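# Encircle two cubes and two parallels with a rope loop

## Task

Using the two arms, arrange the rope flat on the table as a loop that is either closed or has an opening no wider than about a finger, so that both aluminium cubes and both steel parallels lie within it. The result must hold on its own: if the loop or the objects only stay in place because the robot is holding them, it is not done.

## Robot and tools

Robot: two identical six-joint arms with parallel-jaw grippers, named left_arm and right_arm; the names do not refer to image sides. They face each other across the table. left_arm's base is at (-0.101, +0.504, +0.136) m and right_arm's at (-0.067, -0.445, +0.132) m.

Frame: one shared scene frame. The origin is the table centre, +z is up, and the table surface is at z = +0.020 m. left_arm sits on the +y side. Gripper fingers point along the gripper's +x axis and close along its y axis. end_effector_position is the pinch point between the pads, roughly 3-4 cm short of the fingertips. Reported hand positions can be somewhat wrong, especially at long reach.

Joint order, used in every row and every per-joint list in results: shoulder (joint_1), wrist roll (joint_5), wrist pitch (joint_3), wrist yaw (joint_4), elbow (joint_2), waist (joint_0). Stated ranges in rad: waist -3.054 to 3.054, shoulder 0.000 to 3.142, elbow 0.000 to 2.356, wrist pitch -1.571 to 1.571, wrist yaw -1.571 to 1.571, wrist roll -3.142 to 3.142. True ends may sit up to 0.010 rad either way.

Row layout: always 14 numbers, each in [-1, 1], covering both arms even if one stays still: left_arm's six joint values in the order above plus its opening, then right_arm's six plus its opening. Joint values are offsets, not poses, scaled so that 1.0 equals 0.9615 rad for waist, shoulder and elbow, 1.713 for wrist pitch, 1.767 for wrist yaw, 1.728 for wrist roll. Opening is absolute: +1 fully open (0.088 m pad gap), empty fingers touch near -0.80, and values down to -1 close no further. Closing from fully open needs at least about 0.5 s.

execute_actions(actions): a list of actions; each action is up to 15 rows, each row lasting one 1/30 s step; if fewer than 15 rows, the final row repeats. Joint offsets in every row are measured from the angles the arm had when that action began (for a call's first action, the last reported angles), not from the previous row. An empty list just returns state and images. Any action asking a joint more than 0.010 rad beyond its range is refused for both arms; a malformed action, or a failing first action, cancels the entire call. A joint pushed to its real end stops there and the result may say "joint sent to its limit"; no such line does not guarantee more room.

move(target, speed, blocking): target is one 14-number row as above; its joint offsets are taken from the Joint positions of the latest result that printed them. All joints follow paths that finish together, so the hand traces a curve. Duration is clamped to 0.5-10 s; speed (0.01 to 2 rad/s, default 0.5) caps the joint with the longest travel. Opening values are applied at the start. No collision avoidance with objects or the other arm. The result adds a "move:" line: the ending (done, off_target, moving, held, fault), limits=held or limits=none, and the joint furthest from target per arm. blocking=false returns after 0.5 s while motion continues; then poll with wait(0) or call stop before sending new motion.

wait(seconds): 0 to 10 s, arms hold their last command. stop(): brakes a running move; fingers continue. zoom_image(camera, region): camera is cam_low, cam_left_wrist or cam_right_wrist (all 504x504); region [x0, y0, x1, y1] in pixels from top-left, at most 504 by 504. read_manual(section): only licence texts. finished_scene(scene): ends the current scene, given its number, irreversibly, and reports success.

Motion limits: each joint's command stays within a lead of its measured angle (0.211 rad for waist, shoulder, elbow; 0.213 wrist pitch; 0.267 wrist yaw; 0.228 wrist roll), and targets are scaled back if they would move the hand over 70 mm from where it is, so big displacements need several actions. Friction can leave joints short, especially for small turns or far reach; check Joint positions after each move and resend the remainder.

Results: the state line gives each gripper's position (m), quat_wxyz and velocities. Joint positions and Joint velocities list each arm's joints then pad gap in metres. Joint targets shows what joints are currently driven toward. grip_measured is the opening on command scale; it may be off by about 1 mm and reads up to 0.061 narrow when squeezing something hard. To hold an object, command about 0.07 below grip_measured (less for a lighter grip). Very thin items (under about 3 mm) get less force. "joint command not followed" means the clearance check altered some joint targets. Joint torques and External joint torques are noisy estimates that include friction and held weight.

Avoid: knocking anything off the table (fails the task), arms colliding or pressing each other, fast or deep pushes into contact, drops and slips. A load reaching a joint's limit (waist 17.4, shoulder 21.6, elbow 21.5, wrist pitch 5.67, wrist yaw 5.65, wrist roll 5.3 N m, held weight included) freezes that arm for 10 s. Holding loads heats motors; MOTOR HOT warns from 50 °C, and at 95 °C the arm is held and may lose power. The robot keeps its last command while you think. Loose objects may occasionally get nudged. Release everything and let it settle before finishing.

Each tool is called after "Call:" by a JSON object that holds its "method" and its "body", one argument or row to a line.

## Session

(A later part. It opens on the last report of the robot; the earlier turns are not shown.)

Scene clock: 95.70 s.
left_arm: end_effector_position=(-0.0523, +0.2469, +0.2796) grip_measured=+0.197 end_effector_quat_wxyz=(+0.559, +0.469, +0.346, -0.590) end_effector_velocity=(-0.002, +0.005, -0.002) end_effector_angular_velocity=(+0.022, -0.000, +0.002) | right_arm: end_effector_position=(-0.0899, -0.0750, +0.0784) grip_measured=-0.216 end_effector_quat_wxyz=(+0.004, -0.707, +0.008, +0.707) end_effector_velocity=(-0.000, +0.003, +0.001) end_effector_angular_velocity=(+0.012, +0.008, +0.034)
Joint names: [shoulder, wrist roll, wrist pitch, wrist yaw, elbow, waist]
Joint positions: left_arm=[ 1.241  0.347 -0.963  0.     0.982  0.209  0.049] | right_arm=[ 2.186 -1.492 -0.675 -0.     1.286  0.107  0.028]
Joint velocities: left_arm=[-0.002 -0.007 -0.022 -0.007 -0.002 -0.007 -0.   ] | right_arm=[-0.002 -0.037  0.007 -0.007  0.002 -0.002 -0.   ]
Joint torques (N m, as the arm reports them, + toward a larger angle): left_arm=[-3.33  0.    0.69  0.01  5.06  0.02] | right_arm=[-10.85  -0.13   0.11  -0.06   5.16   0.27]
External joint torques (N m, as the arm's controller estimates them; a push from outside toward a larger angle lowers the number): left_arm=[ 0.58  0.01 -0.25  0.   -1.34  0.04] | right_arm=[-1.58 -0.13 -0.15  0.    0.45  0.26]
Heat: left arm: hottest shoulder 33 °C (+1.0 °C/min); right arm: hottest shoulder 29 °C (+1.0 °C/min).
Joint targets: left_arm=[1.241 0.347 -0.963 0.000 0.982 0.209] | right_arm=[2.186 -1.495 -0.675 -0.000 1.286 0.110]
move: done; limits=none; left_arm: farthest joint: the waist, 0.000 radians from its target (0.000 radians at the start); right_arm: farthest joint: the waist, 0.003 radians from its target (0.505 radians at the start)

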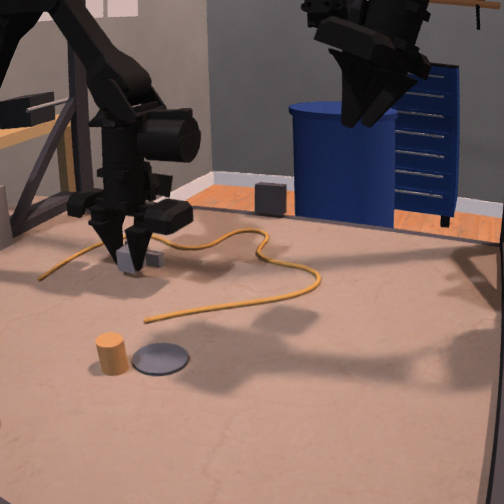

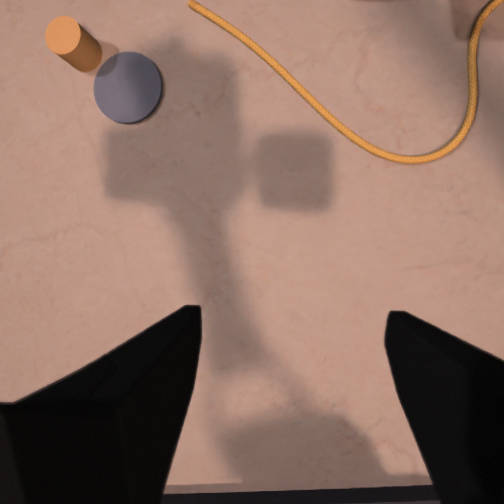

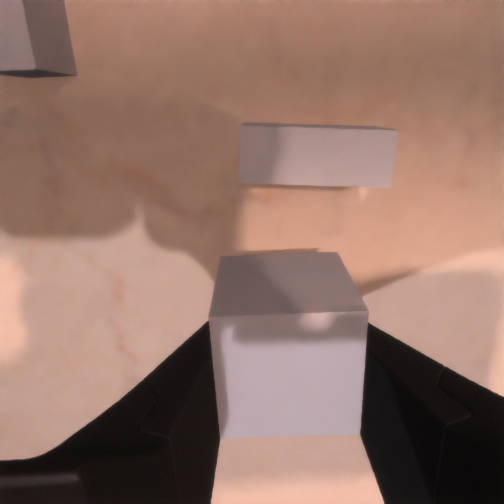

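Call:
{"method": "execute_actions", "body": {
  "actions": [
    [[0,0,0,0,0,0,0.2,0.04,0,0.018,0,0,0,-0.35]],
    [[0,0,0,0,0,0,0.2,0,0,0,0,0,0,0.3]],
    [[0,0,0,0,0,0,0.2,-0.04,0,-0.02,0,0,0,0.3],[0,0,0,0,0,0,0.2,-0.04,0,-0.02,0,0,0,0.3],[0,0,0,0,0,0,0.2,-0.08,0,-0.04,0,0,0,0.3],[0,0,0,0,0,0,0.2,-0.08,0,-0.04,0,0,0,0.3],[0,0,0,0,0,0,0.2,-0.12,0,-0.06,0,0,0,0.3]]
  ]
}}

Call:
{"method": "move", "body": {
  "target": [0,0,0,0,0,0,0.2,0.18,0.48,-0.155,0,0.443,-0.925,0.6],
  "speed": 0.7
}}

Scene clock: 102.30 s.
left_arm: end_effector_position=(-0.0523, +0.2469, +0.2796) grip_measured=+0.197 end_effector_quat_wxyz=(+0.559, +0.469, +0.346, -0.590) end_effector_velocity=(-0.003, +0.005, -0.002) end_effector_angular_velocity=(+0.021, +0.008, -0.012) | right_arm: end_effector_position=(-0.0897, -0.0782, +0.1082) grip_measured=+0.297 end_effector_quat_wxyz=(+0.009, -0.707, +0.002, +0.707) end_effector_velocity=(-0.002, -0.009, +0.000) end_effector_angular_velocity=(-0.038, +0.020, +0.005)
Joint names: [shoulder, wrist roll, wrist pitch, wrist yaw, elbow, waist]
Joint positions: left_arm=[ 1.241  0.347 -0.963  0.     0.982  0.209  0.049] | right_arm=[ 2.101 -1.493 -0.745 -0.     1.286  0.107  0.054]
Joint velocities: left_arm=[-0.002  0.007 -0.022  0.007 -0.002 -0.002 -0.   ] | right_arm=[-0.002 -0.007 -0.037 -0.022 -0.002 -0.002  0.   ]
Joint torques (N m, as the arm reports them, + toward a larger angle): left_arm=[-3.32  0.    0.69  0.02  5.06  0.03] | right_arm=[-10.96  -0.01   0.06  -0.06   5.46   0.06]
External joint torques (N m, as the arm's controller estimates them; a push from outside toward a larger angle lowers the number): left_arm=[ 0.6   0.   -0.23  0.   -1.33  0.05] | right_arm=[-2.02 -0.02 -0.26  0.    0.44  0.03]
External joint torques at the end of the 1st action: left_arm=[ 0.65  0.01 -0.26  0.   -1.41  0.03] | right_arm=[ 0.11  0.   -0.01  0.01  0.5  -0.01]
External joint torques at the end of the 2nd action: left_arm=[ 0.65  0.01 -0.25  0.   -1.4   0.04] | right_arm=[-1.61 -0.02 -0.15  0.    0.42  0.09]
Heat: left arm: hottest shoulder 32 °C (-3.0 °C/min); right arm: hottest shoulder 30 °C (+2.0 °C/min).
Joint targets: left_arm=[1.241 0.347 -0.963 0.000 0.982 0.209] | right_arm=[2.096 -1.493 -0.749 -0.000 1.286 0.107]

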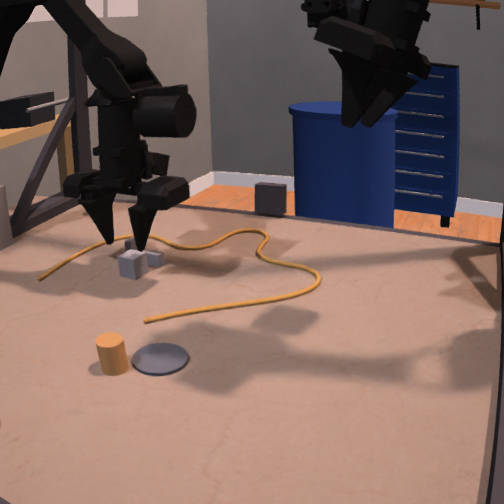

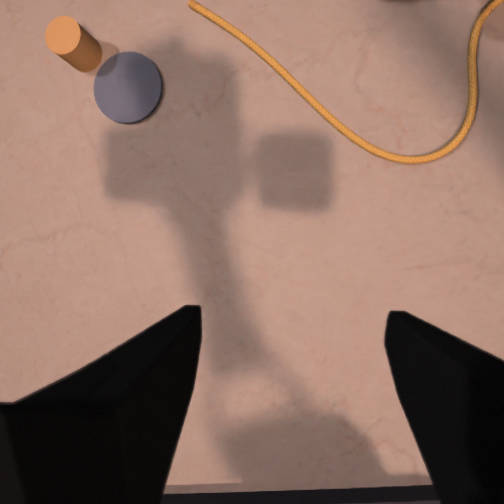

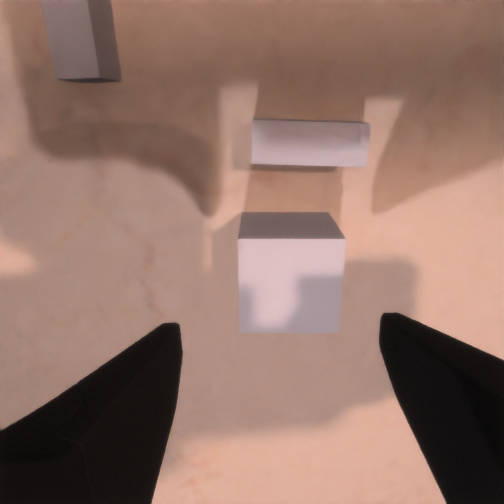

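Scene clock: 104.27 s.
left_arm: end_effector_position=(-0.0523, +0.2469, +0.2796) grip_measured=+0.197 end_effector_quat_wxyz=(+0.559, +0.469, +0.346, -0.590) end_effector_velocity=(-0.001, -0.005, +0.003) end_effector_angular_velocity=(-0.028, +0.004, +0.002) | right_arm: end_effector_position=(+0.2488, -0.1549, +0.1436) grip_measured=+0.598 end_effector_quat_wxyz=(+0.541, -0.458, +0.536, +0.458) end_effector_velocity=(-0.000, -0.003, +0.000) end_effector_angular_velocity=(-0.010, +0.000, +0.019)
Joint names: [shoulder, wrist roll, wrist pitch, wrist yaw, elbow, waist]
Joint positions: left_arm=[ 1.241  0.347 -0.963  0.     0.982  0.209  0.049] | right_arm=[ 2.257 -0.666 -1.008 -0.     1.702 -0.783  0.068]
Joint velocities: left_arm=[-0.002 -0.007  0.022  0.007  0.002 -0.002 -0.   ] | right_arm=[-0.002 -0.022 -0.007  0.007 -0.002 -0.002 -0.   ]
Joint torques (N m, as the arm reports them, + toward a larger angle): left_arm=[-3.32  0.    0.68  0.01  5.07  0.03] | right_arm=[-10.5    0.05  -0.01  -0.05   7.76   0.12]
External joint torques (N m, as the arm's controller estimates them; a push from outside toward a larger angle lowers the number): left_arm=[ 0.62  0.   -0.29 -0.01 -1.44  0.04] | right_arm=[ 0.01  0.05 -0.34 -0.01  2.17  0.13]
Heat: left arm: hottest shoulder 32 °C (-3.0 °C/min); right arm: hottest shoulder 30 °C (+2.0 °C/min).
Joint targets: left_arm=[1.241 0.347 -0.963 0.000 0.982 0.209] | right_arm=[2.274 -0.663 -1.011 -0.000 1.712 -0.782]
move: off_target (right_arm); limits=none; left_arm: farthest joint: the waist, 0.000 radians from its target (0.000 radians at the start); right_arm: farthest joint: the shoulder, 0.017 radians from its target (0.173 radians at the start)

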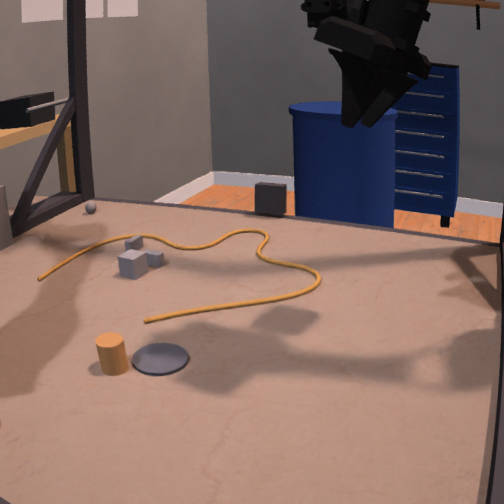

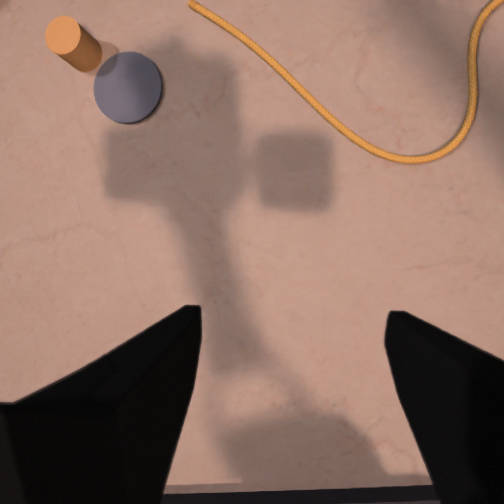

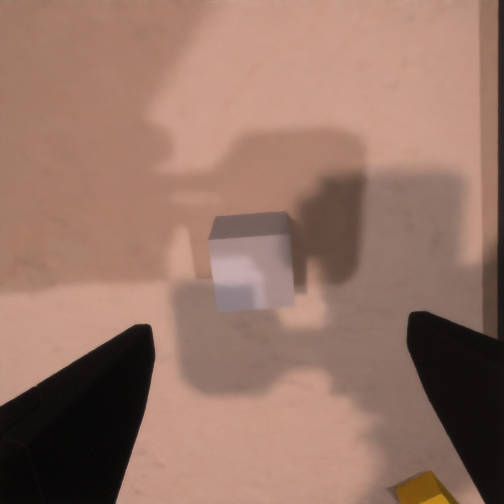

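Call:
{"method": "move", "body": {
  "target": [0,0,0,0,0,0,0.2,0.112,-0.03,0.145,0,-0.178,-0.005,0.6],
  "speed": 0.3
}}

Call:
{"method": "execute_actions", "body": {
  "actions": [
    [[0,0,0,0,0,0,0.2,0,0,0,0,0,0,-0.35]],
    [[0,0,0,0,0,0,0.2,-0.06,0,-0.03,0,0,0,-0.35]]
  ]
}}

Scene clock: 110.97 s.
left_arm: end_effector_position=(-0.0523, +0.2469, +0.2796) grip_measured=+0.197 end_effector_quat_wxyz=(+0.559, +0.469, +0.346, -0.590) end_effector_velocity=(-0.002, +0.001, +0.001) end_effector_angular_velocity=(+0.001, +0.010, +0.002) | right_arm: end_effector_position=(+0.2415, -0.1627, +0.0694) grip_measured=+0.598 end_effector_quat_wxyz=(+0.528, -0.470, +0.528, +0.471) end_effector_velocity=(+0.002, +0.002, +0.001) end_effector_angular_velocity=(+0.014, -0.004, -0.010)
Joint names: [shoulder, wrist roll, wrist pitch, wrist yaw, elbow, waist]
Joint positions: left_arm=[ 1.241  0.347 -0.963  0.     0.982  0.209  0.049] | right_arm=[ 2.351 -0.715 -0.763 -0.     1.542 -0.784  0.068]
Joint velocities: left_arm=[-0.002 -0.007 -0.007  0.007  0.002 -0.002 -0.   ] | right_arm=[-0.002  0.007  0.007 -0.007  0.002 -0.002 -0.   ]
Joint torques (N m, as the arm reports them, + toward a larger angle): left_arm=[-3.33  0.    0.69  0.02  5.07  0.02] | right_arm=[-10.79  -0.11   0.32  -0.04   3.99  -0.21]
External joint torques (N m, as the arm's controller estimates them; a push from outside toward a larger angle lowers the number): left_arm=[ 0.65  0.01 -0.26  0.01 -1.41  0.02] | right_arm=[-0.23 -0.11 -0.01  0.01 -1.09 -0.22]
Heat: left arm: hottest shoulder 31 °C (-3.0 °C/min); right arm: hottest shoulder 31 °C (+3.0 °C/min).
Joint targets: left_arm=[1.241 0.347 -0.963 0.000 0.982 0.209] | right_arm=[2.365 -0.718 -0.760 -0.000 1.531 -0.787]
move: off_target (right_arm); limits=none; left_arm: farthest joint: the waist, 0.000 radians from its target (0.000 radians at the start); right_arm: farthest joint: the shoulder, 0.014 radians from its target (0.107 radians at the start)

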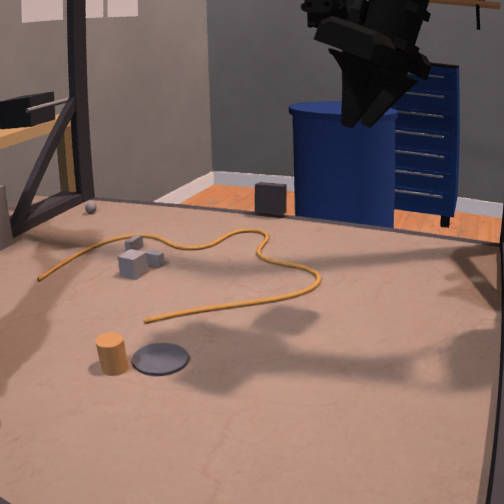

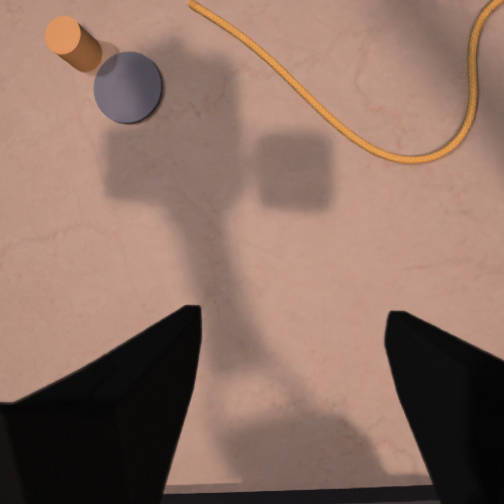

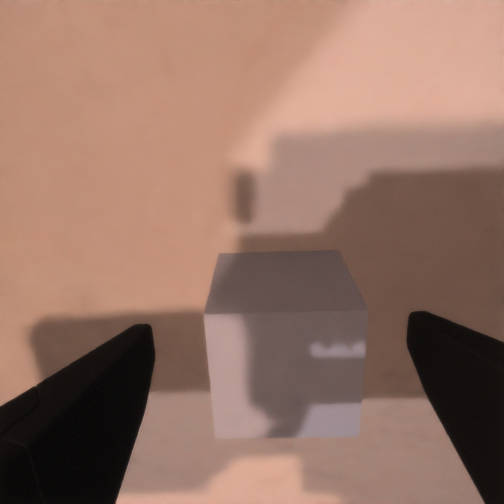

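Scene clock: 111.97 s.
left_arm: end_effector_position=(-0.0523, +0.2469, +0.2796) grip_measured=+0.197 end_effector_quat_wxyz=(+0.559, +0.469, +0.346, -0.590) end_effector_velocity=(-0.000, +0.003, -0.002) end_effector_angular_velocity=(+0.013, -0.002, +0.007) | right_arm: end_effector_position=(+0.2392, -0.1647, +0.0887) grip_measured=-0.217 end_effector_quat_wxyz=(+0.527, -0.470, +0.528, +0.471) end_effector_velocity=(-0.001, -0.003, -0.001) end_effector_angular_velocity=(-0.003, +0.014, +0.015)
Joint names: [shoulder, wrist roll, wrist pitch, wrist yaw, elbow, waist]
Joint positions: left_arm=[ 1.241  0.347 -0.963  0.     0.982  0.209  0.049] | right_arm=[ 2.302 -0.715 -0.812 -0.     1.542 -0.784  0.028]
Joint velocities: left_arm=[-0.002 -0.007 -0.007 -0.007 -0.007 -0.002 -0.   ] | right_arm=[ 0.002 -0.022 -0.007 -0.007 -0.002 -0.007 -0.   ]
Joint torques (N m, as the arm reports them, + toward a larger angle): left_arm=[-3.32  0.    0.69  0.01  5.07  0.03] | right_arm=[-13.25  -0.02   0.01  -0.05   5.7    0.05]
External joint torques (N m, as the arm's controller estimates them; a push from outside toward a larger angle lowers the number): left_arm=[ 0.61  0.01 -0.25  0.   -1.37  0.05] | right_arm=[-2.9  -0.02 -0.3  -0.01  0.57  0.12]
External joint torques at the end of the 1st action: left_arm=[ 0.64  0.01 -0.25  0.   -1.38  0.03] | right_arm=[-1.97 -0.01 -0.13  0.    0.65  0.08]
Heat: left arm: hottest shoulder 31 °C (-3.0 °C/min); right arm: hottest shoulder 31 °C (+3.0 °C/min).
Joint targets: left_arm=[1.241 0.347 -0.963 0.000 0.982 0.209] | right_arm=[2.293 -0.715 -0.814 -0.000 1.542 -0.784]

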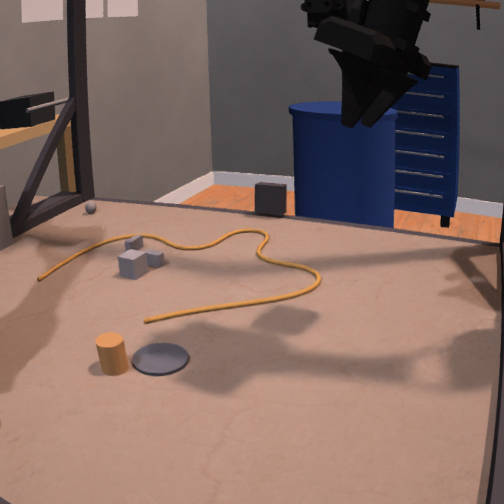

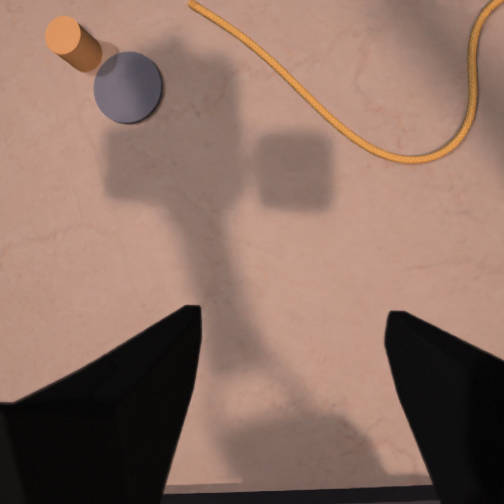

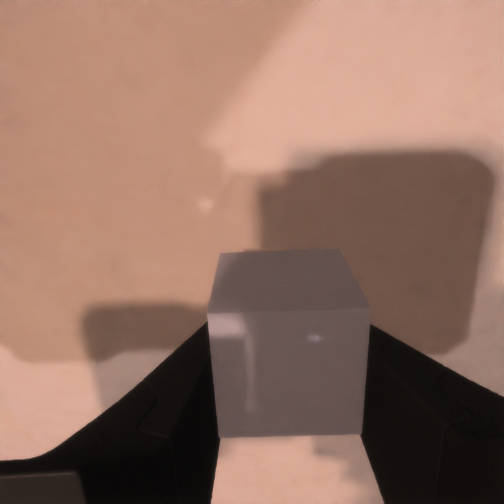

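Call:
{"method": "move", "body": {
  "target": [0,0,0,0,0,0,0.2,-0.35,0.466,0.162,0,-0.638,0.96,-0.35],
  "speed": 0.6
}}

Scene clock: 116.13 s.
left_arm: end_effector_position=(-0.0523, +0.2469, +0.2796) grip_measured=+0.197 end_effector_quat_wxyz=(+0.559, +0.469, +0.346, -0.590) end_effector_velocity=(+0.002, -0.001, +0.000) end_effector_angular_velocity=(-0.006, -0.006, +0.012) | right_arm: end_effector_position=(-0.0939, -0.1466, +0.0797) grip_measured=-0.217 end_effector_quat_wxyz=(+0.498, -0.502, +0.500, +0.500) end_effector_velocity=(-0.004, -0.004, -0.001) end_effector_angular_velocity=(-0.014, +0.021, -0.005)
Joint names: [shoulder, wrist roll, wrist pitch, wrist yaw, elbow, waist]
Joint positions: left_arm=[ 1.241  0.347 -0.963  0.     0.982  0.209  0.049] | right_arm=[ 1.976  0.087 -0.537 -0.     0.938  0.135  0.028]
Joint velocities: left_arm=[-0.002 -0.007  0.007 -0.007 -0.002  0.002 -0.   ] | right_arm=[-0.002  0.007 -0.007 -0.022 -0.007  0.002 -0.   ]
Joint torques (N m, as the arm reports them, + toward a larger angle): left_arm=[-3.33  0.    0.69  0.01  5.07  0.03] | right_arm=[-9.88  0.08  0.37 -0.01  3.29  0.23]
External joint torques (N m, as the arm's controller estimates them; a push from outside toward a larger angle lowers the number): left_arm=[ 0.63  0.01 -0.26  0.01 -1.41  0.01] | right_arm=[-2.48  0.08  0.03  0.   -1.    0.2 ]
Heat: left arm: hottest shoulder 31 °C (-3.0 °C/min); right arm: hottest shoulder 31 °C (+3.0 °C/min).
Joint targets: left_arm=[1.241 0.347 -0.963 0.000 0.982 0.209] | right_arm=[1.966 0.090 -0.534 -0.000 0.929 0.138]
move: done; limits=none; left_arm: farthest joint: the waist, 0.000 radians from its target (0.000 radians at the start); right_arm: farthest joint: the shoulder, 0.010 radians from its target (0.337 radians at the start)

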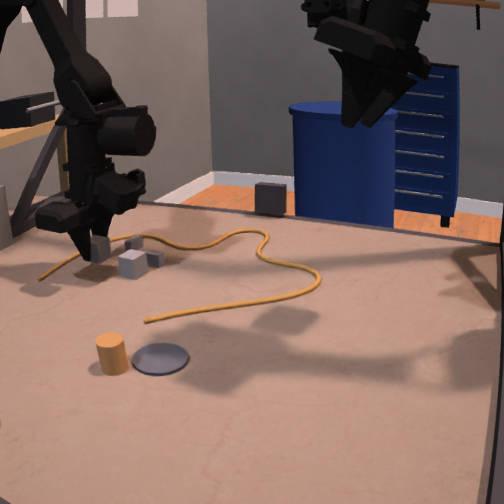

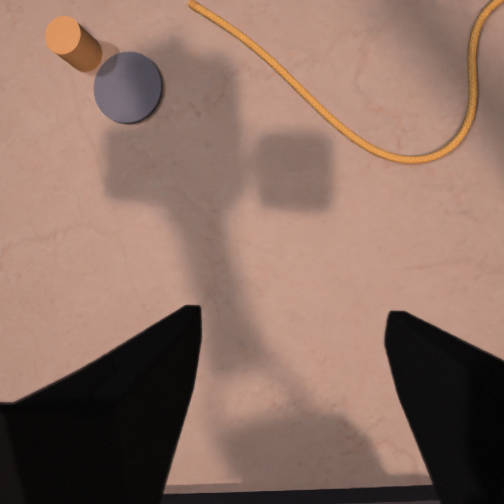

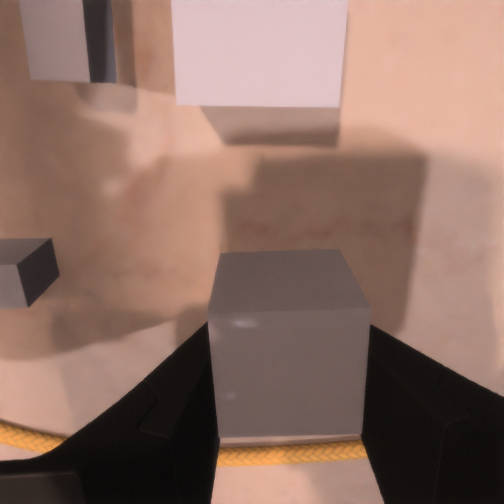

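Call:
{"method": "execute_actions", "body": {
  "actions": [
    [[-0.1,0,0,0,0,0,0.2,0.05,0,0.024,0,0,0,-0.35]],
    [[-0.1,0,0,0,0,0,0.2,0,0,0,0,0,0,0.1]]
  ]
}}

Call:
{"method": "move", "body": {
  "target": [0,0,0,0,0,0,0.2,-0.13,0,-0.145,0,0.14,0,0.1],
  "speed": 0.5
}}

Call:
{"method": "move", "body": {
  "target": [0,0,0,0,0,0,0.2,0.645,-0.606,-0.192,0,0.99,-0.22,0.2],
  "speed": 0.8
}}

Scene clock: 121.97 s.
left_arm: end_effector_position=(-0.0543, +0.2573, +0.3223) grip_measured=+0.197 end_effector_quat_wxyz=(+0.604, +0.427, +0.282, -0.611) end_effector_velocity=(-0.000, +0.003, -0.002) end_effector_angular_velocity=(+0.008, -0.001, +0.008) | right_arm: end_effector_position=(-0.0942, -0.1442, +0.0694) grip_measured=+0.092 end_effector_quat_wxyz=(+0.499, -0.501, +0.500, +0.500) end_effector_velocity=(+0.001, -0.000, +0.001) end_effector_angular_velocity=(-0.003, +0.007, -0.000)
Joint names: [shoulder, wrist roll, wrist pitch, wrist yaw, elbow, waist]
Joint positions: left_arm=[ 1.062  0.347 -0.96   0.     0.982  0.209  0.049] | right_arm=[ 2.012  0.087 -0.499 -0.     0.938  0.136  0.044]
Joint velocities: left_arm=[-0.007 -0.007 -0.007 -0.007 -0.007 -0.002 -0.   ] | right_arm=[-0.002 -0.007 -0.007 -0.007  0.002 -0.007  0.002]
Joint torques (N m, as the arm reports them, + toward a larger angle): left_arm=[-2.97  0.    0.85  0.01  5.21  0.02] | right_arm=[-8.92 -0.01  0.19 -0.01  4.47  0.06]
External joint torques (N m, as the arm's controller estimates them; a push from outside toward a larger angle lowers the number): left_arm=[-0.1   0.01 -0.35  0.01 -1.4   0.02] | right_arm=[-1.4  -0.01 -0.16  0.    0.28  0.09]
External joint torques at the end of the 1st action: left_arm=[-0.04  0.01 -0.36  0.01 -1.45  0.02] | right_arm=[ 0.1  -0.02  0.04  0.    0.37  0.02]
Heat: left arm: hottest shoulder 31 °C (-2.0 °C/min); right arm: hottest shoulder 32 °C (+4.0 °C/min).
Joint targets: left_arm=[1.056 0.347 -0.962 0.000 0.982 0.209] | right_arm=[2.012 0.087 -0.499 -0.000 0.938 0.136]

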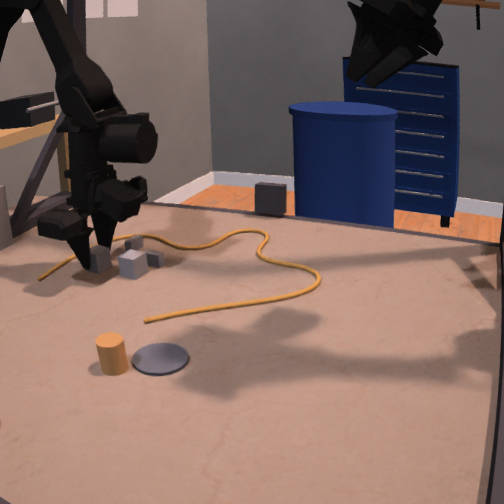

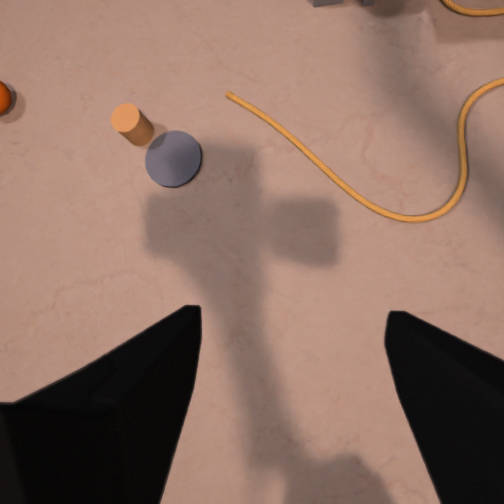

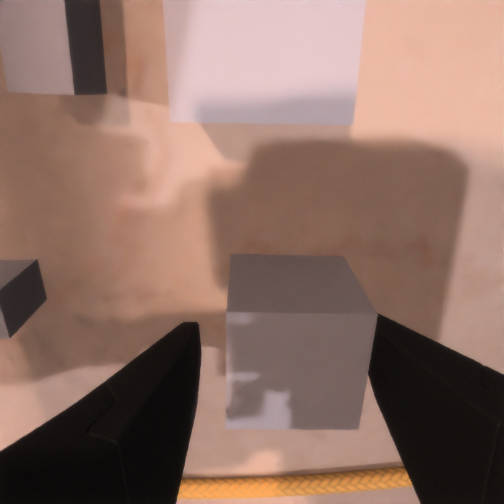

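Scene clock: 123.07 s.
left_arm: end_effector_position=(-0.0543, +0.2573, +0.3223) grip_measured=+0.197 end_effector_quat_wxyz=(+0.604, +0.427, +0.282, -0.611) end_effector_velocity=(-0.001, +0.001, +0.001) end_effector_angular_velocity=(+0.003, -0.002, +0.003) | right_arm: end_effector_position=(-0.0951, -0.1337, +0.1272) grip_measured=+0.097 end_effector_quat_wxyz=(+0.498, -0.502, +0.500, +0.500) end_effector_velocity=(-0.000, -0.001, -0.001) end_effector_angular_velocity=(+0.002, +0.008, +0.020)
Joint names: [shoulder, wrist roll, wrist pitch, wrist yaw, elbow, waist]
Joint positions: left_arm=[ 1.062  0.347 -0.96   0.     0.982  0.209  0.049] | right_arm=[ 1.895  0.087 -0.744 -0.     1.063  0.136  0.044]
Joint velocities: left_arm=[-0.002 -0.007 -0.007 -0.007  0.002 -0.007  0.   ] | right_arm=[-0.002 -0.022  0.007 -0.007 -0.007 -0.002 -0.   ]
Joint torques (N m, as the arm reports them, + toward a larger angle): left_arm=[-2.24  0.    0.93  0.02  5.24  0.03] | right_arm=[-9.7  -0.01  0.01 -0.01  6.78  0.06]
External joint torques (N m, as the arm's controller estimates them; a push from outside toward a larger angle lowers the number): left_arm=[ 0.66  0.   -0.28  0.01 -1.41  0.04] | right_arm=[-2.23 -0.01 -0.34  0.    1.78  0.04]
Heat: left arm: hottest shoulder 31 °C (-2.0 °C/min); right arm: hottest shoulder 32 °C (+4.0 °C/min).
Joint targets: left_arm=[1.062 0.347 -0.960 0.000 0.982 0.209] | right_arm=[1.888 0.087 -0.747 -0.000 1.073 0.136]
move: done; limits=none; left_arm: farthest joint: the waist, 0.000 radians from its target (0.000 radians at the start); right_arm: farthest joint: the elbow, 0.009 radians from its target (0.134 radians at the start)

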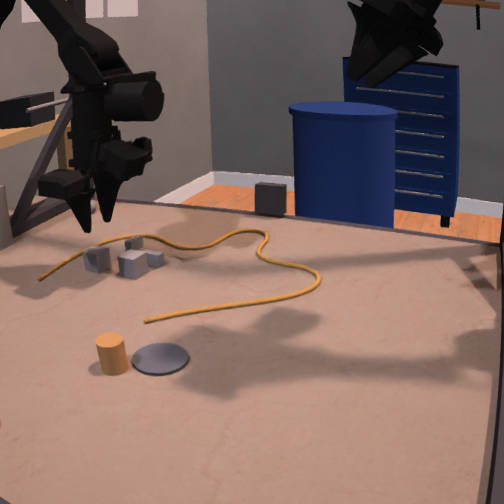

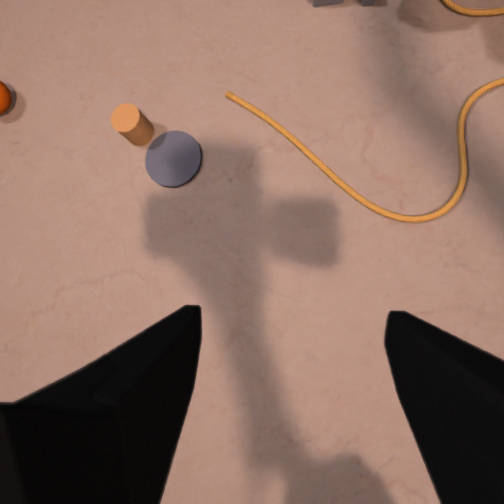

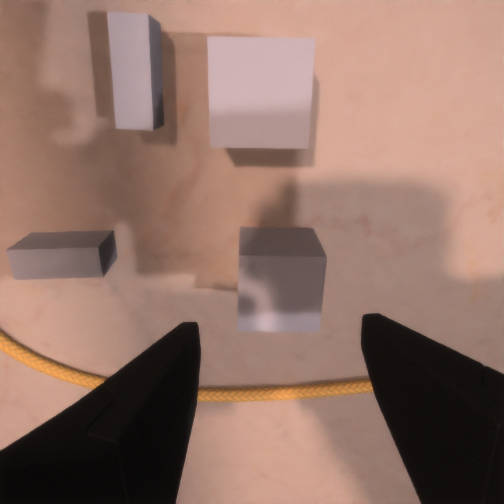

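Scene clock: 125.10 s.
left_arm: end_effector_position=(-0.0543, +0.2573, +0.3223) grip_measured=+0.197 end_effector_quat_wxyz=(+0.604, +0.427, +0.282, -0.611) end_effector_velocity=(-0.002, +0.003, -0.005) end_effector_angular_velocity=(+0.015, +0.013, +0.000) | right_arm: end_effector_position=(-0.0097, +0.0291, +0.1138) grip_measured=+0.197 end_effector_quat_wxyz=(+0.257, -0.659, +0.250, +0.661) end_effector_velocity=(-0.000, -0.001, -0.001) end_effector_angular_velocity=(-0.006, +0.008, +0.005)
Joint names: [shoulder, wrist roll, wrist pitch, wrist yaw, elbow, waist]
Joint positions: left_arm=[ 1.062  0.347 -0.96   0.     0.982  0.209  0.049] | right_arm=[ 2.496 -0.957 -1.07  -0.     2.005 -0.075  0.049]
Joint velocities: left_arm=[-0.002 -0.007 -0.007  0.007 -0.012 -0.002  0.   ] | right_arm=[ 0.002 -0.007 -0.007 -0.007  0.002 -0.002  0.   ]
Joint torques (N m, as the arm reports them, + toward a larger angle): left_arm=[-2.25  0.    0.93  0.01  5.24  0.02] | right_arm=[-11.88  -0.12   0.    -0.05   7.89  -0.05]
External joint torques (N m, as the arm's controller estimates them; a push from outside toward a larger angle lowers the number): left_arm=[ 0.62  0.01 -0.27  0.   -1.37  0.03] | right_arm=[ 0.17 -0.12 -0.35  0.    2.1   0.04]
Heat: left arm: hottest shoulder 31 °C (-2.0 °C/min); right arm: hottest shoulder 32 °C (+4.0 °C/min).
Joint targets: left_arm=[1.062 0.347 -0.960 0.000 0.982 0.209] | right_arm=[2.515 -0.960 -1.073 -0.000 2.015 -0.076]
move: off_target (right_arm); limits=none; left_arm: farthest joint: the waist, 0.000 radians from its target (0.000 radians at the start); right_arm: farthest joint: the shoulder, 0.019 radians from its target (0.620 radians at the start)

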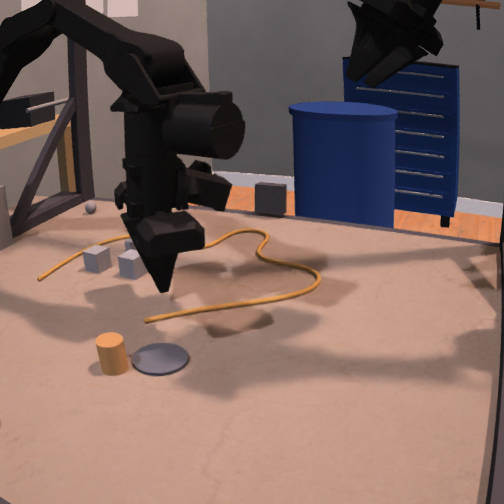

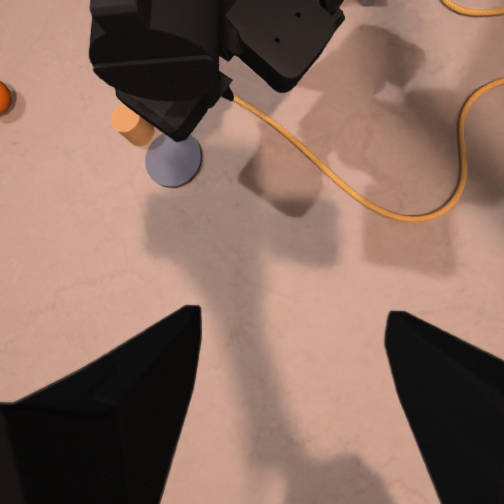

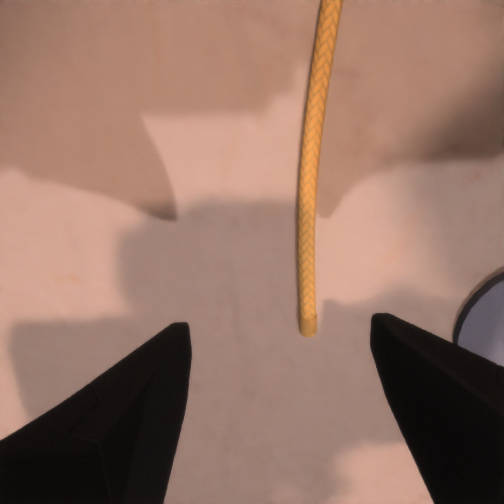

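Call:
{"method": "move", "body": {
  "target": [0,0,0,0,0,0,0.2,0.135,0,0.064,0,0,-0.024,0.2],
  "speed": 0.15
}}

Call:
{"method": "execute_actions", "body": {
  "actions": [
    [[0,0,0,0,0,0,0.2,0.015,0,0,0,0,0,-1]]
  ]
}}

Scene clock: 129.20 s.
left_arm: end_effector_position=(-0.0543, +0.2573, +0.3223) grip_measured=+0.197 end_effector_quat_wxyz=(+0.604, +0.427, +0.282, -0.611) end_effector_velocity=(-0.004, -0.002, +0.000) end_effector_angular_velocity=(-0.011, +0.021, -0.007) | right_arm: end_effector_position=(+0.0002, +0.0369, +0.0700) grip_measured=+0.198 end_effector_quat_wxyz=(+0.266, -0.656, +0.253, +0.659) end_effector_velocity=(-0.000, -0.003, -0.002) end_effector_angular_velocity=(-0.013, -0.006, +0.010)
Joint names: [shoulder, wrist roll, wrist pitch, wrist yaw, elbow, waist]
Joint positions: left_arm=[ 1.062  0.347 -0.96   0.     0.982  0.209  0.049] | right_arm=[ 2.592 -0.957 -0.965 -0.     2.005 -0.093  0.049]
Joint velocities: left_arm=[-0.002 -0.007  0.007  0.022 -0.002 -0.002 -0.   ] | right_arm=[ 0.002 -0.007 -0.007  0.007 -0.002  0.002 -0.   ]
Joint torques (N m, as the arm reports them, + toward a larger angle): left_arm=[-2.25  0.    0.93  0.02  5.24  0.03] | right_arm=[-10.28   0.     0.47  -0.04   6.39  -0.38]
External joint torques (N m, as the arm's controller estimates them; a push from outside toward a larger angle lowers the number): left_arm=[ 0.63  0.01 -0.28  0.   -1.4   0.03] | right_arm=[ 1.98  0.    0.13  0.01  0.81 -0.36]
Heat: left arm: hottest elbow 31 °C (-3.0 °C/min); right arm: hottest shoulder 32 °C (+4.0 °C/min).
Joint targets: left_arm=[1.062 0.347 -0.960 0.000 0.982 0.209] | right_arm=[2.626 -0.957 -0.961 -0.000 2.005 -0.098]
move: off_target (right_arm); limits=none; left_arm: farthest joint: the waist, 0.000 radians from its target (0.000 radians at the start); right_arm: farthest joint: the shoulder, 0.034 radians from its target (0.129 radians at the start)

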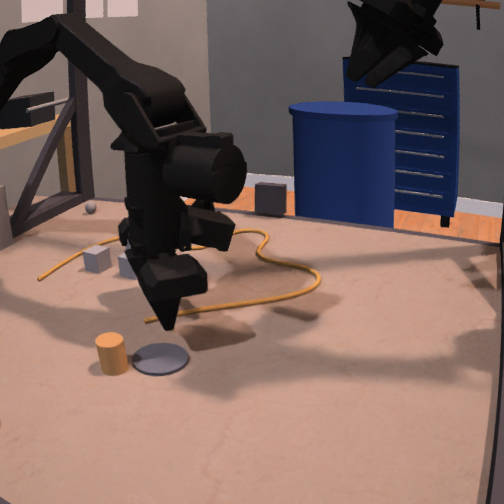

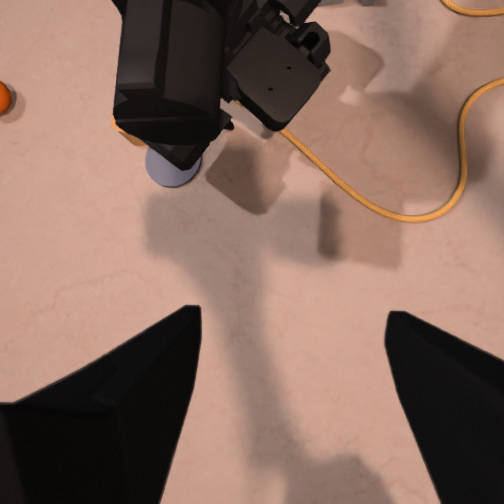

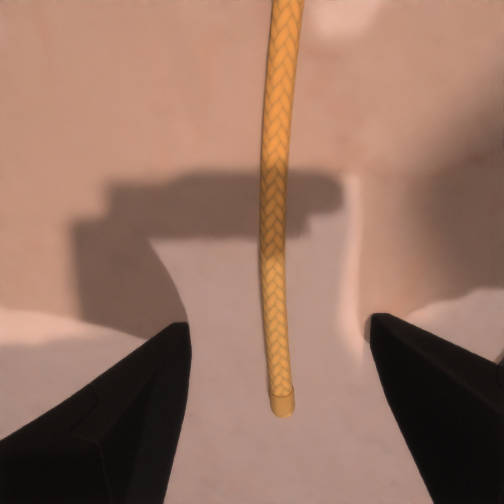

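Scene clock: 129.70 s.
left_arm: end_effector_position=(-0.0543, +0.2573, +0.3223) grip_measured=+0.197 end_effector_quat_wxyz=(+0.604, +0.427, +0.282, -0.611) end_effector_velocity=(-0.003, +0.004, -0.003) end_effector_angular_velocity=(+0.018, +0.021, +0.013) | right_arm: end_effector_position=(+0.0017, +0.0380, +0.0703) grip_measured=-0.733 end_effector_quat_wxyz=(+0.269, -0.656, +0.252, +0.659) end_effector_velocity=(+0.002, -0.002, +0.001) end_effector_angular_velocity=(-0.008, -0.007, +0.019)
Joint names: [shoulder, wrist roll, wrist pitch, wrist yaw, elbow, waist]
Joint positions: left_arm=[ 1.062  0.347 -0.96   0.     0.982  0.209  0.049] | right_arm=[ 2.592 -0.957 -0.961  0.002  2.006 -0.095  0.003]
Joint velocities: left_arm=[-0.002 -0.022 -0.022  0.007 -0.002 -0.002  0.   ] | right_arm=[-0.002 -0.022 -0.007  0.007 -0.002 -0.002  0.   ]
Joint torques (N m, as the arm reports them, + toward a larger angle): left_arm=[-2.25  0.    0.93  0.01  5.23  0.02] | right_arm=[-12.64  -0.01  -0.09  -0.13   6.23   0.23]
External joint torques (N m, as the arm's controller estimates them; a push from outside toward a larger angle lowers the number): left_arm=[ 0.66  0.01 -0.28  0.   -1.43  0.02] | right_arm=[-0.33 -0.01 -0.44 -0.08  0.63  0.24]
Heat: left arm: hottest elbow 31 °C (-3.0 °C/min); right arm: hottest shoulder 32 °C (+4.1 °C/min).
Joint targets: left_arm=[1.062 0.347 -0.960 0.000 0.982 0.209] | right_arm=[2.606 -0.957 -0.965 -0.000 2.006 -0.093]

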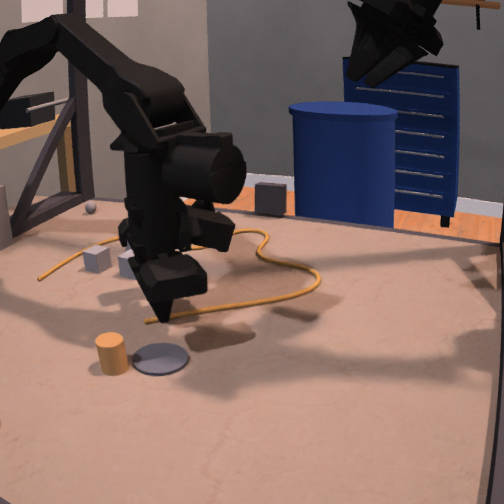

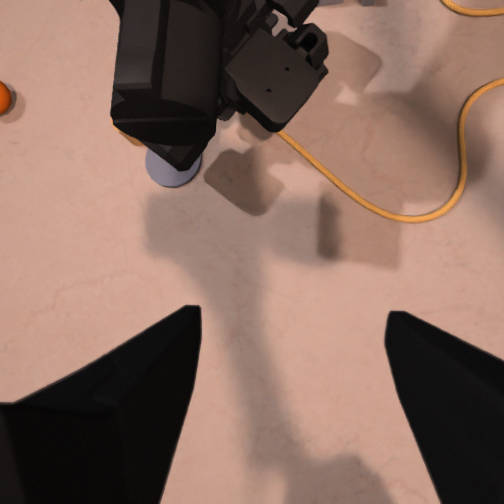

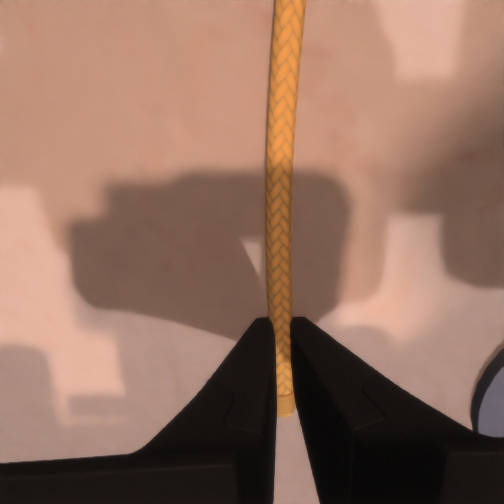

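Call:
{"method": "execute_actions", "body": {
  "actions": [
    [[0,0,0,0,0,0,0.2,-0.035,0,0,0,0,0,-1]]
  ]
}}

Call:
{"method": "move", "body": {
  "target": [0,0,0,0,0,0,0.2,-0.41,0.26,0.167,0,-0.76,-0.24,-1],
  "speed": 0.5
}}

Scene clock: 132.23 s.
left_arm: end_effector_position=(-0.0543, +0.2573, +0.3223) grip_measured=+0.197 end_effector_quat_wxyz=(+0.604, +0.427, +0.282, -0.611) end_effector_velocity=(-0.001, +0.003, -0.003) end_effector_angular_velocity=(+0.010, +0.012, +0.005) | right_arm: end_effector_position=(+0.0022, +0.0417, +0.0820) grip_measured=-0.733 end_effector_quat_wxyz=(+0.277, -0.654, +0.244, +0.660) end_effector_velocity=(+0.000, -0.000, -0.001) end_effector_angular_velocity=(+0.003, +0.007, +0.005)
Joint names: [shoulder, wrist roll, wrist pitch, wrist yaw, elbow, waist]
Joint positions: left_arm=[ 1.062  0.347 -0.96   0.     0.982  0.209  0.049] | right_arm=[ 2.567 -0.957 -0.962  0.002  2.006 -0.095  0.003]
Joint velocities: left_arm=[-0.002 -0.007 -0.007  0.007 -0.007  0.002 -0.   ] | right_arm=[-0.002 -0.007  0.007 -0.007 -0.007 -0.002 -0.   ]
Joint torques (N m, as the arm reports them, + toward a larger angle): left_arm=[-2.25  0.    0.93  0.01  5.24  0.02] | right_arm=[-15.47  -0.01   0.29  -0.05   6.41   0.07]
External joint torques (N m, as the arm's controller estimates them; a push from outside toward a larger angle lowers the number): left_arm=[ 0.63  0.01 -0.27  0.   -1.35  0.02] | right_arm=[-3.25 -0.02 -0.09  0.    0.76  0.  ]
Heat: left arm: hottest elbow 31 °C (-4.0 °C/min); right arm: hottest shoulder 33 °C (+5.0 °C/min).
Joint targets: left_arm=[1.062 0.347 -0.960 0.000 0.982 0.209] | right_arm=[2.558 -0.957 -0.961 0.002 2.006 -0.095]

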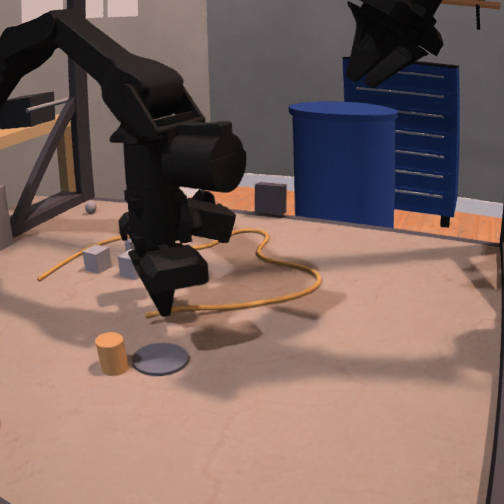

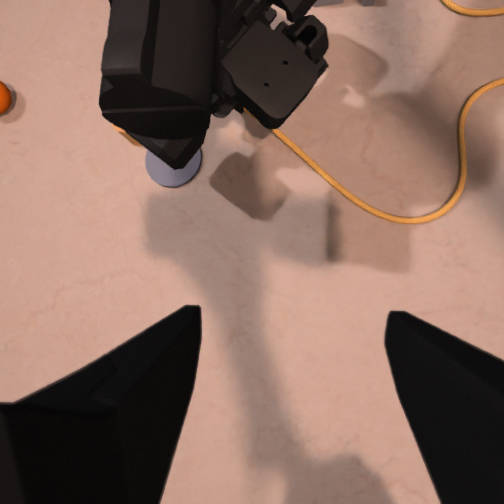

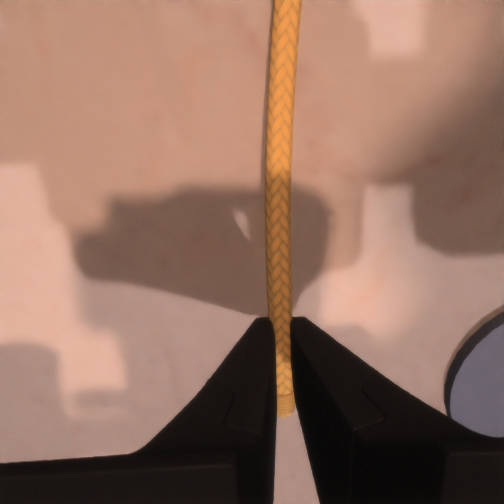

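Scene clock: 134.30 s.
left_arm: end_effector_position=(-0.0543, +0.2573, +0.3223) grip_measured=+0.197 end_effector_quat_wxyz=(+0.604, +0.427, +0.282, -0.611) end_effector_velocity=(+0.000, +0.002, -0.001) end_effector_angular_velocity=(+0.008, -0.001, +0.008) | right_arm: end_effector_position=(+0.0670, -0.0991, +0.0802) grip_measured=-0.733 end_effector_quat_wxyz=(+0.462, -0.535, +0.464, +0.533) end_effector_velocity=(-0.000, +0.000, +0.001) end_effector_angular_velocity=(+0.009, +0.004, +0.005)
Joint names: [shoulder, wrist roll, wrist pitch, wrist yaw, elbow, waist]
Joint positions: left_arm=[ 1.062  0.347 -0.96   0.     0.982  0.209  0.049] | right_arm=[ 2.182 -0.511 -0.679  0.002  1.287 -0.323  0.003]
Joint velocities: left_arm=[-0.002 -0.007 -0.007 -0.007 -0.002 -0.002 -0.   ] | right_arm=[-0.007 -0.007  0.007 -0.007 -0.007 -0.002 -0.   ]
Joint torques (N m, as the arm reports them, + toward a larger angle): left_arm=[-2.25  0.    0.93  0.02  5.23  0.04] | right_arm=[-12.03   0.08   0.33  -0.04   3.64  -0.19]
External joint torques (N m, as the arm's controller estimates them; a push from outside toward a larger angle lowers the number): left_arm=[ 0.62  0.   -0.27  0.   -1.38  0.06] | right_arm=[-2.73  0.08  0.01  0.01 -1.14 -0.24]
Heat: left arm: hottest elbow 31 °C (-4.0 °C/min); right arm: hottest shoulder 33 °C (+5.0 °C/min).
Joint targets: left_arm=[1.062 0.347 -0.960 0.000 0.982 0.209] | right_arm=[2.173 -0.508 -0.676 0.002 1.275 -0.326]
move: off_target (right_arm); limits=none; left_arm: farthest joint: the waist, 0.000 radians from its target (0.000 radians at the start); right_arm: farthest joint: the elbow, 0.012 radians from its target (0.731 radians at the start)

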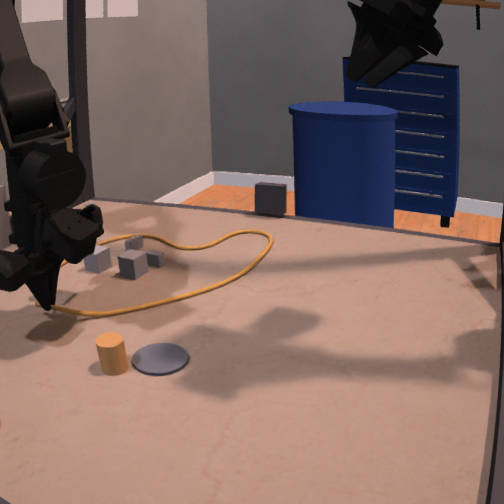

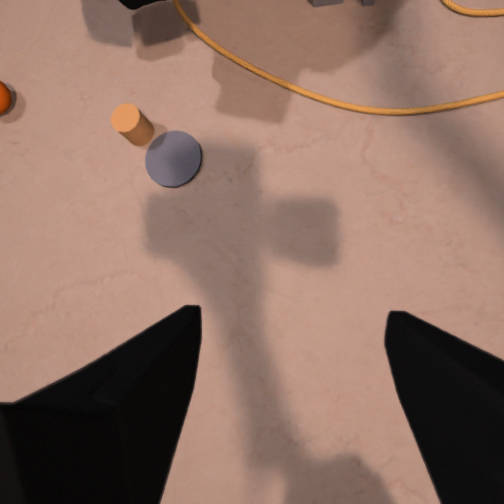

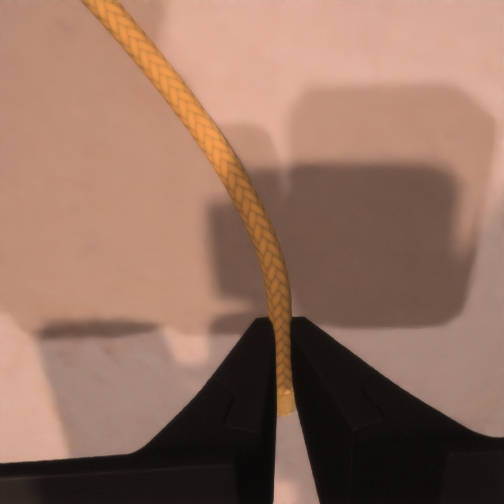

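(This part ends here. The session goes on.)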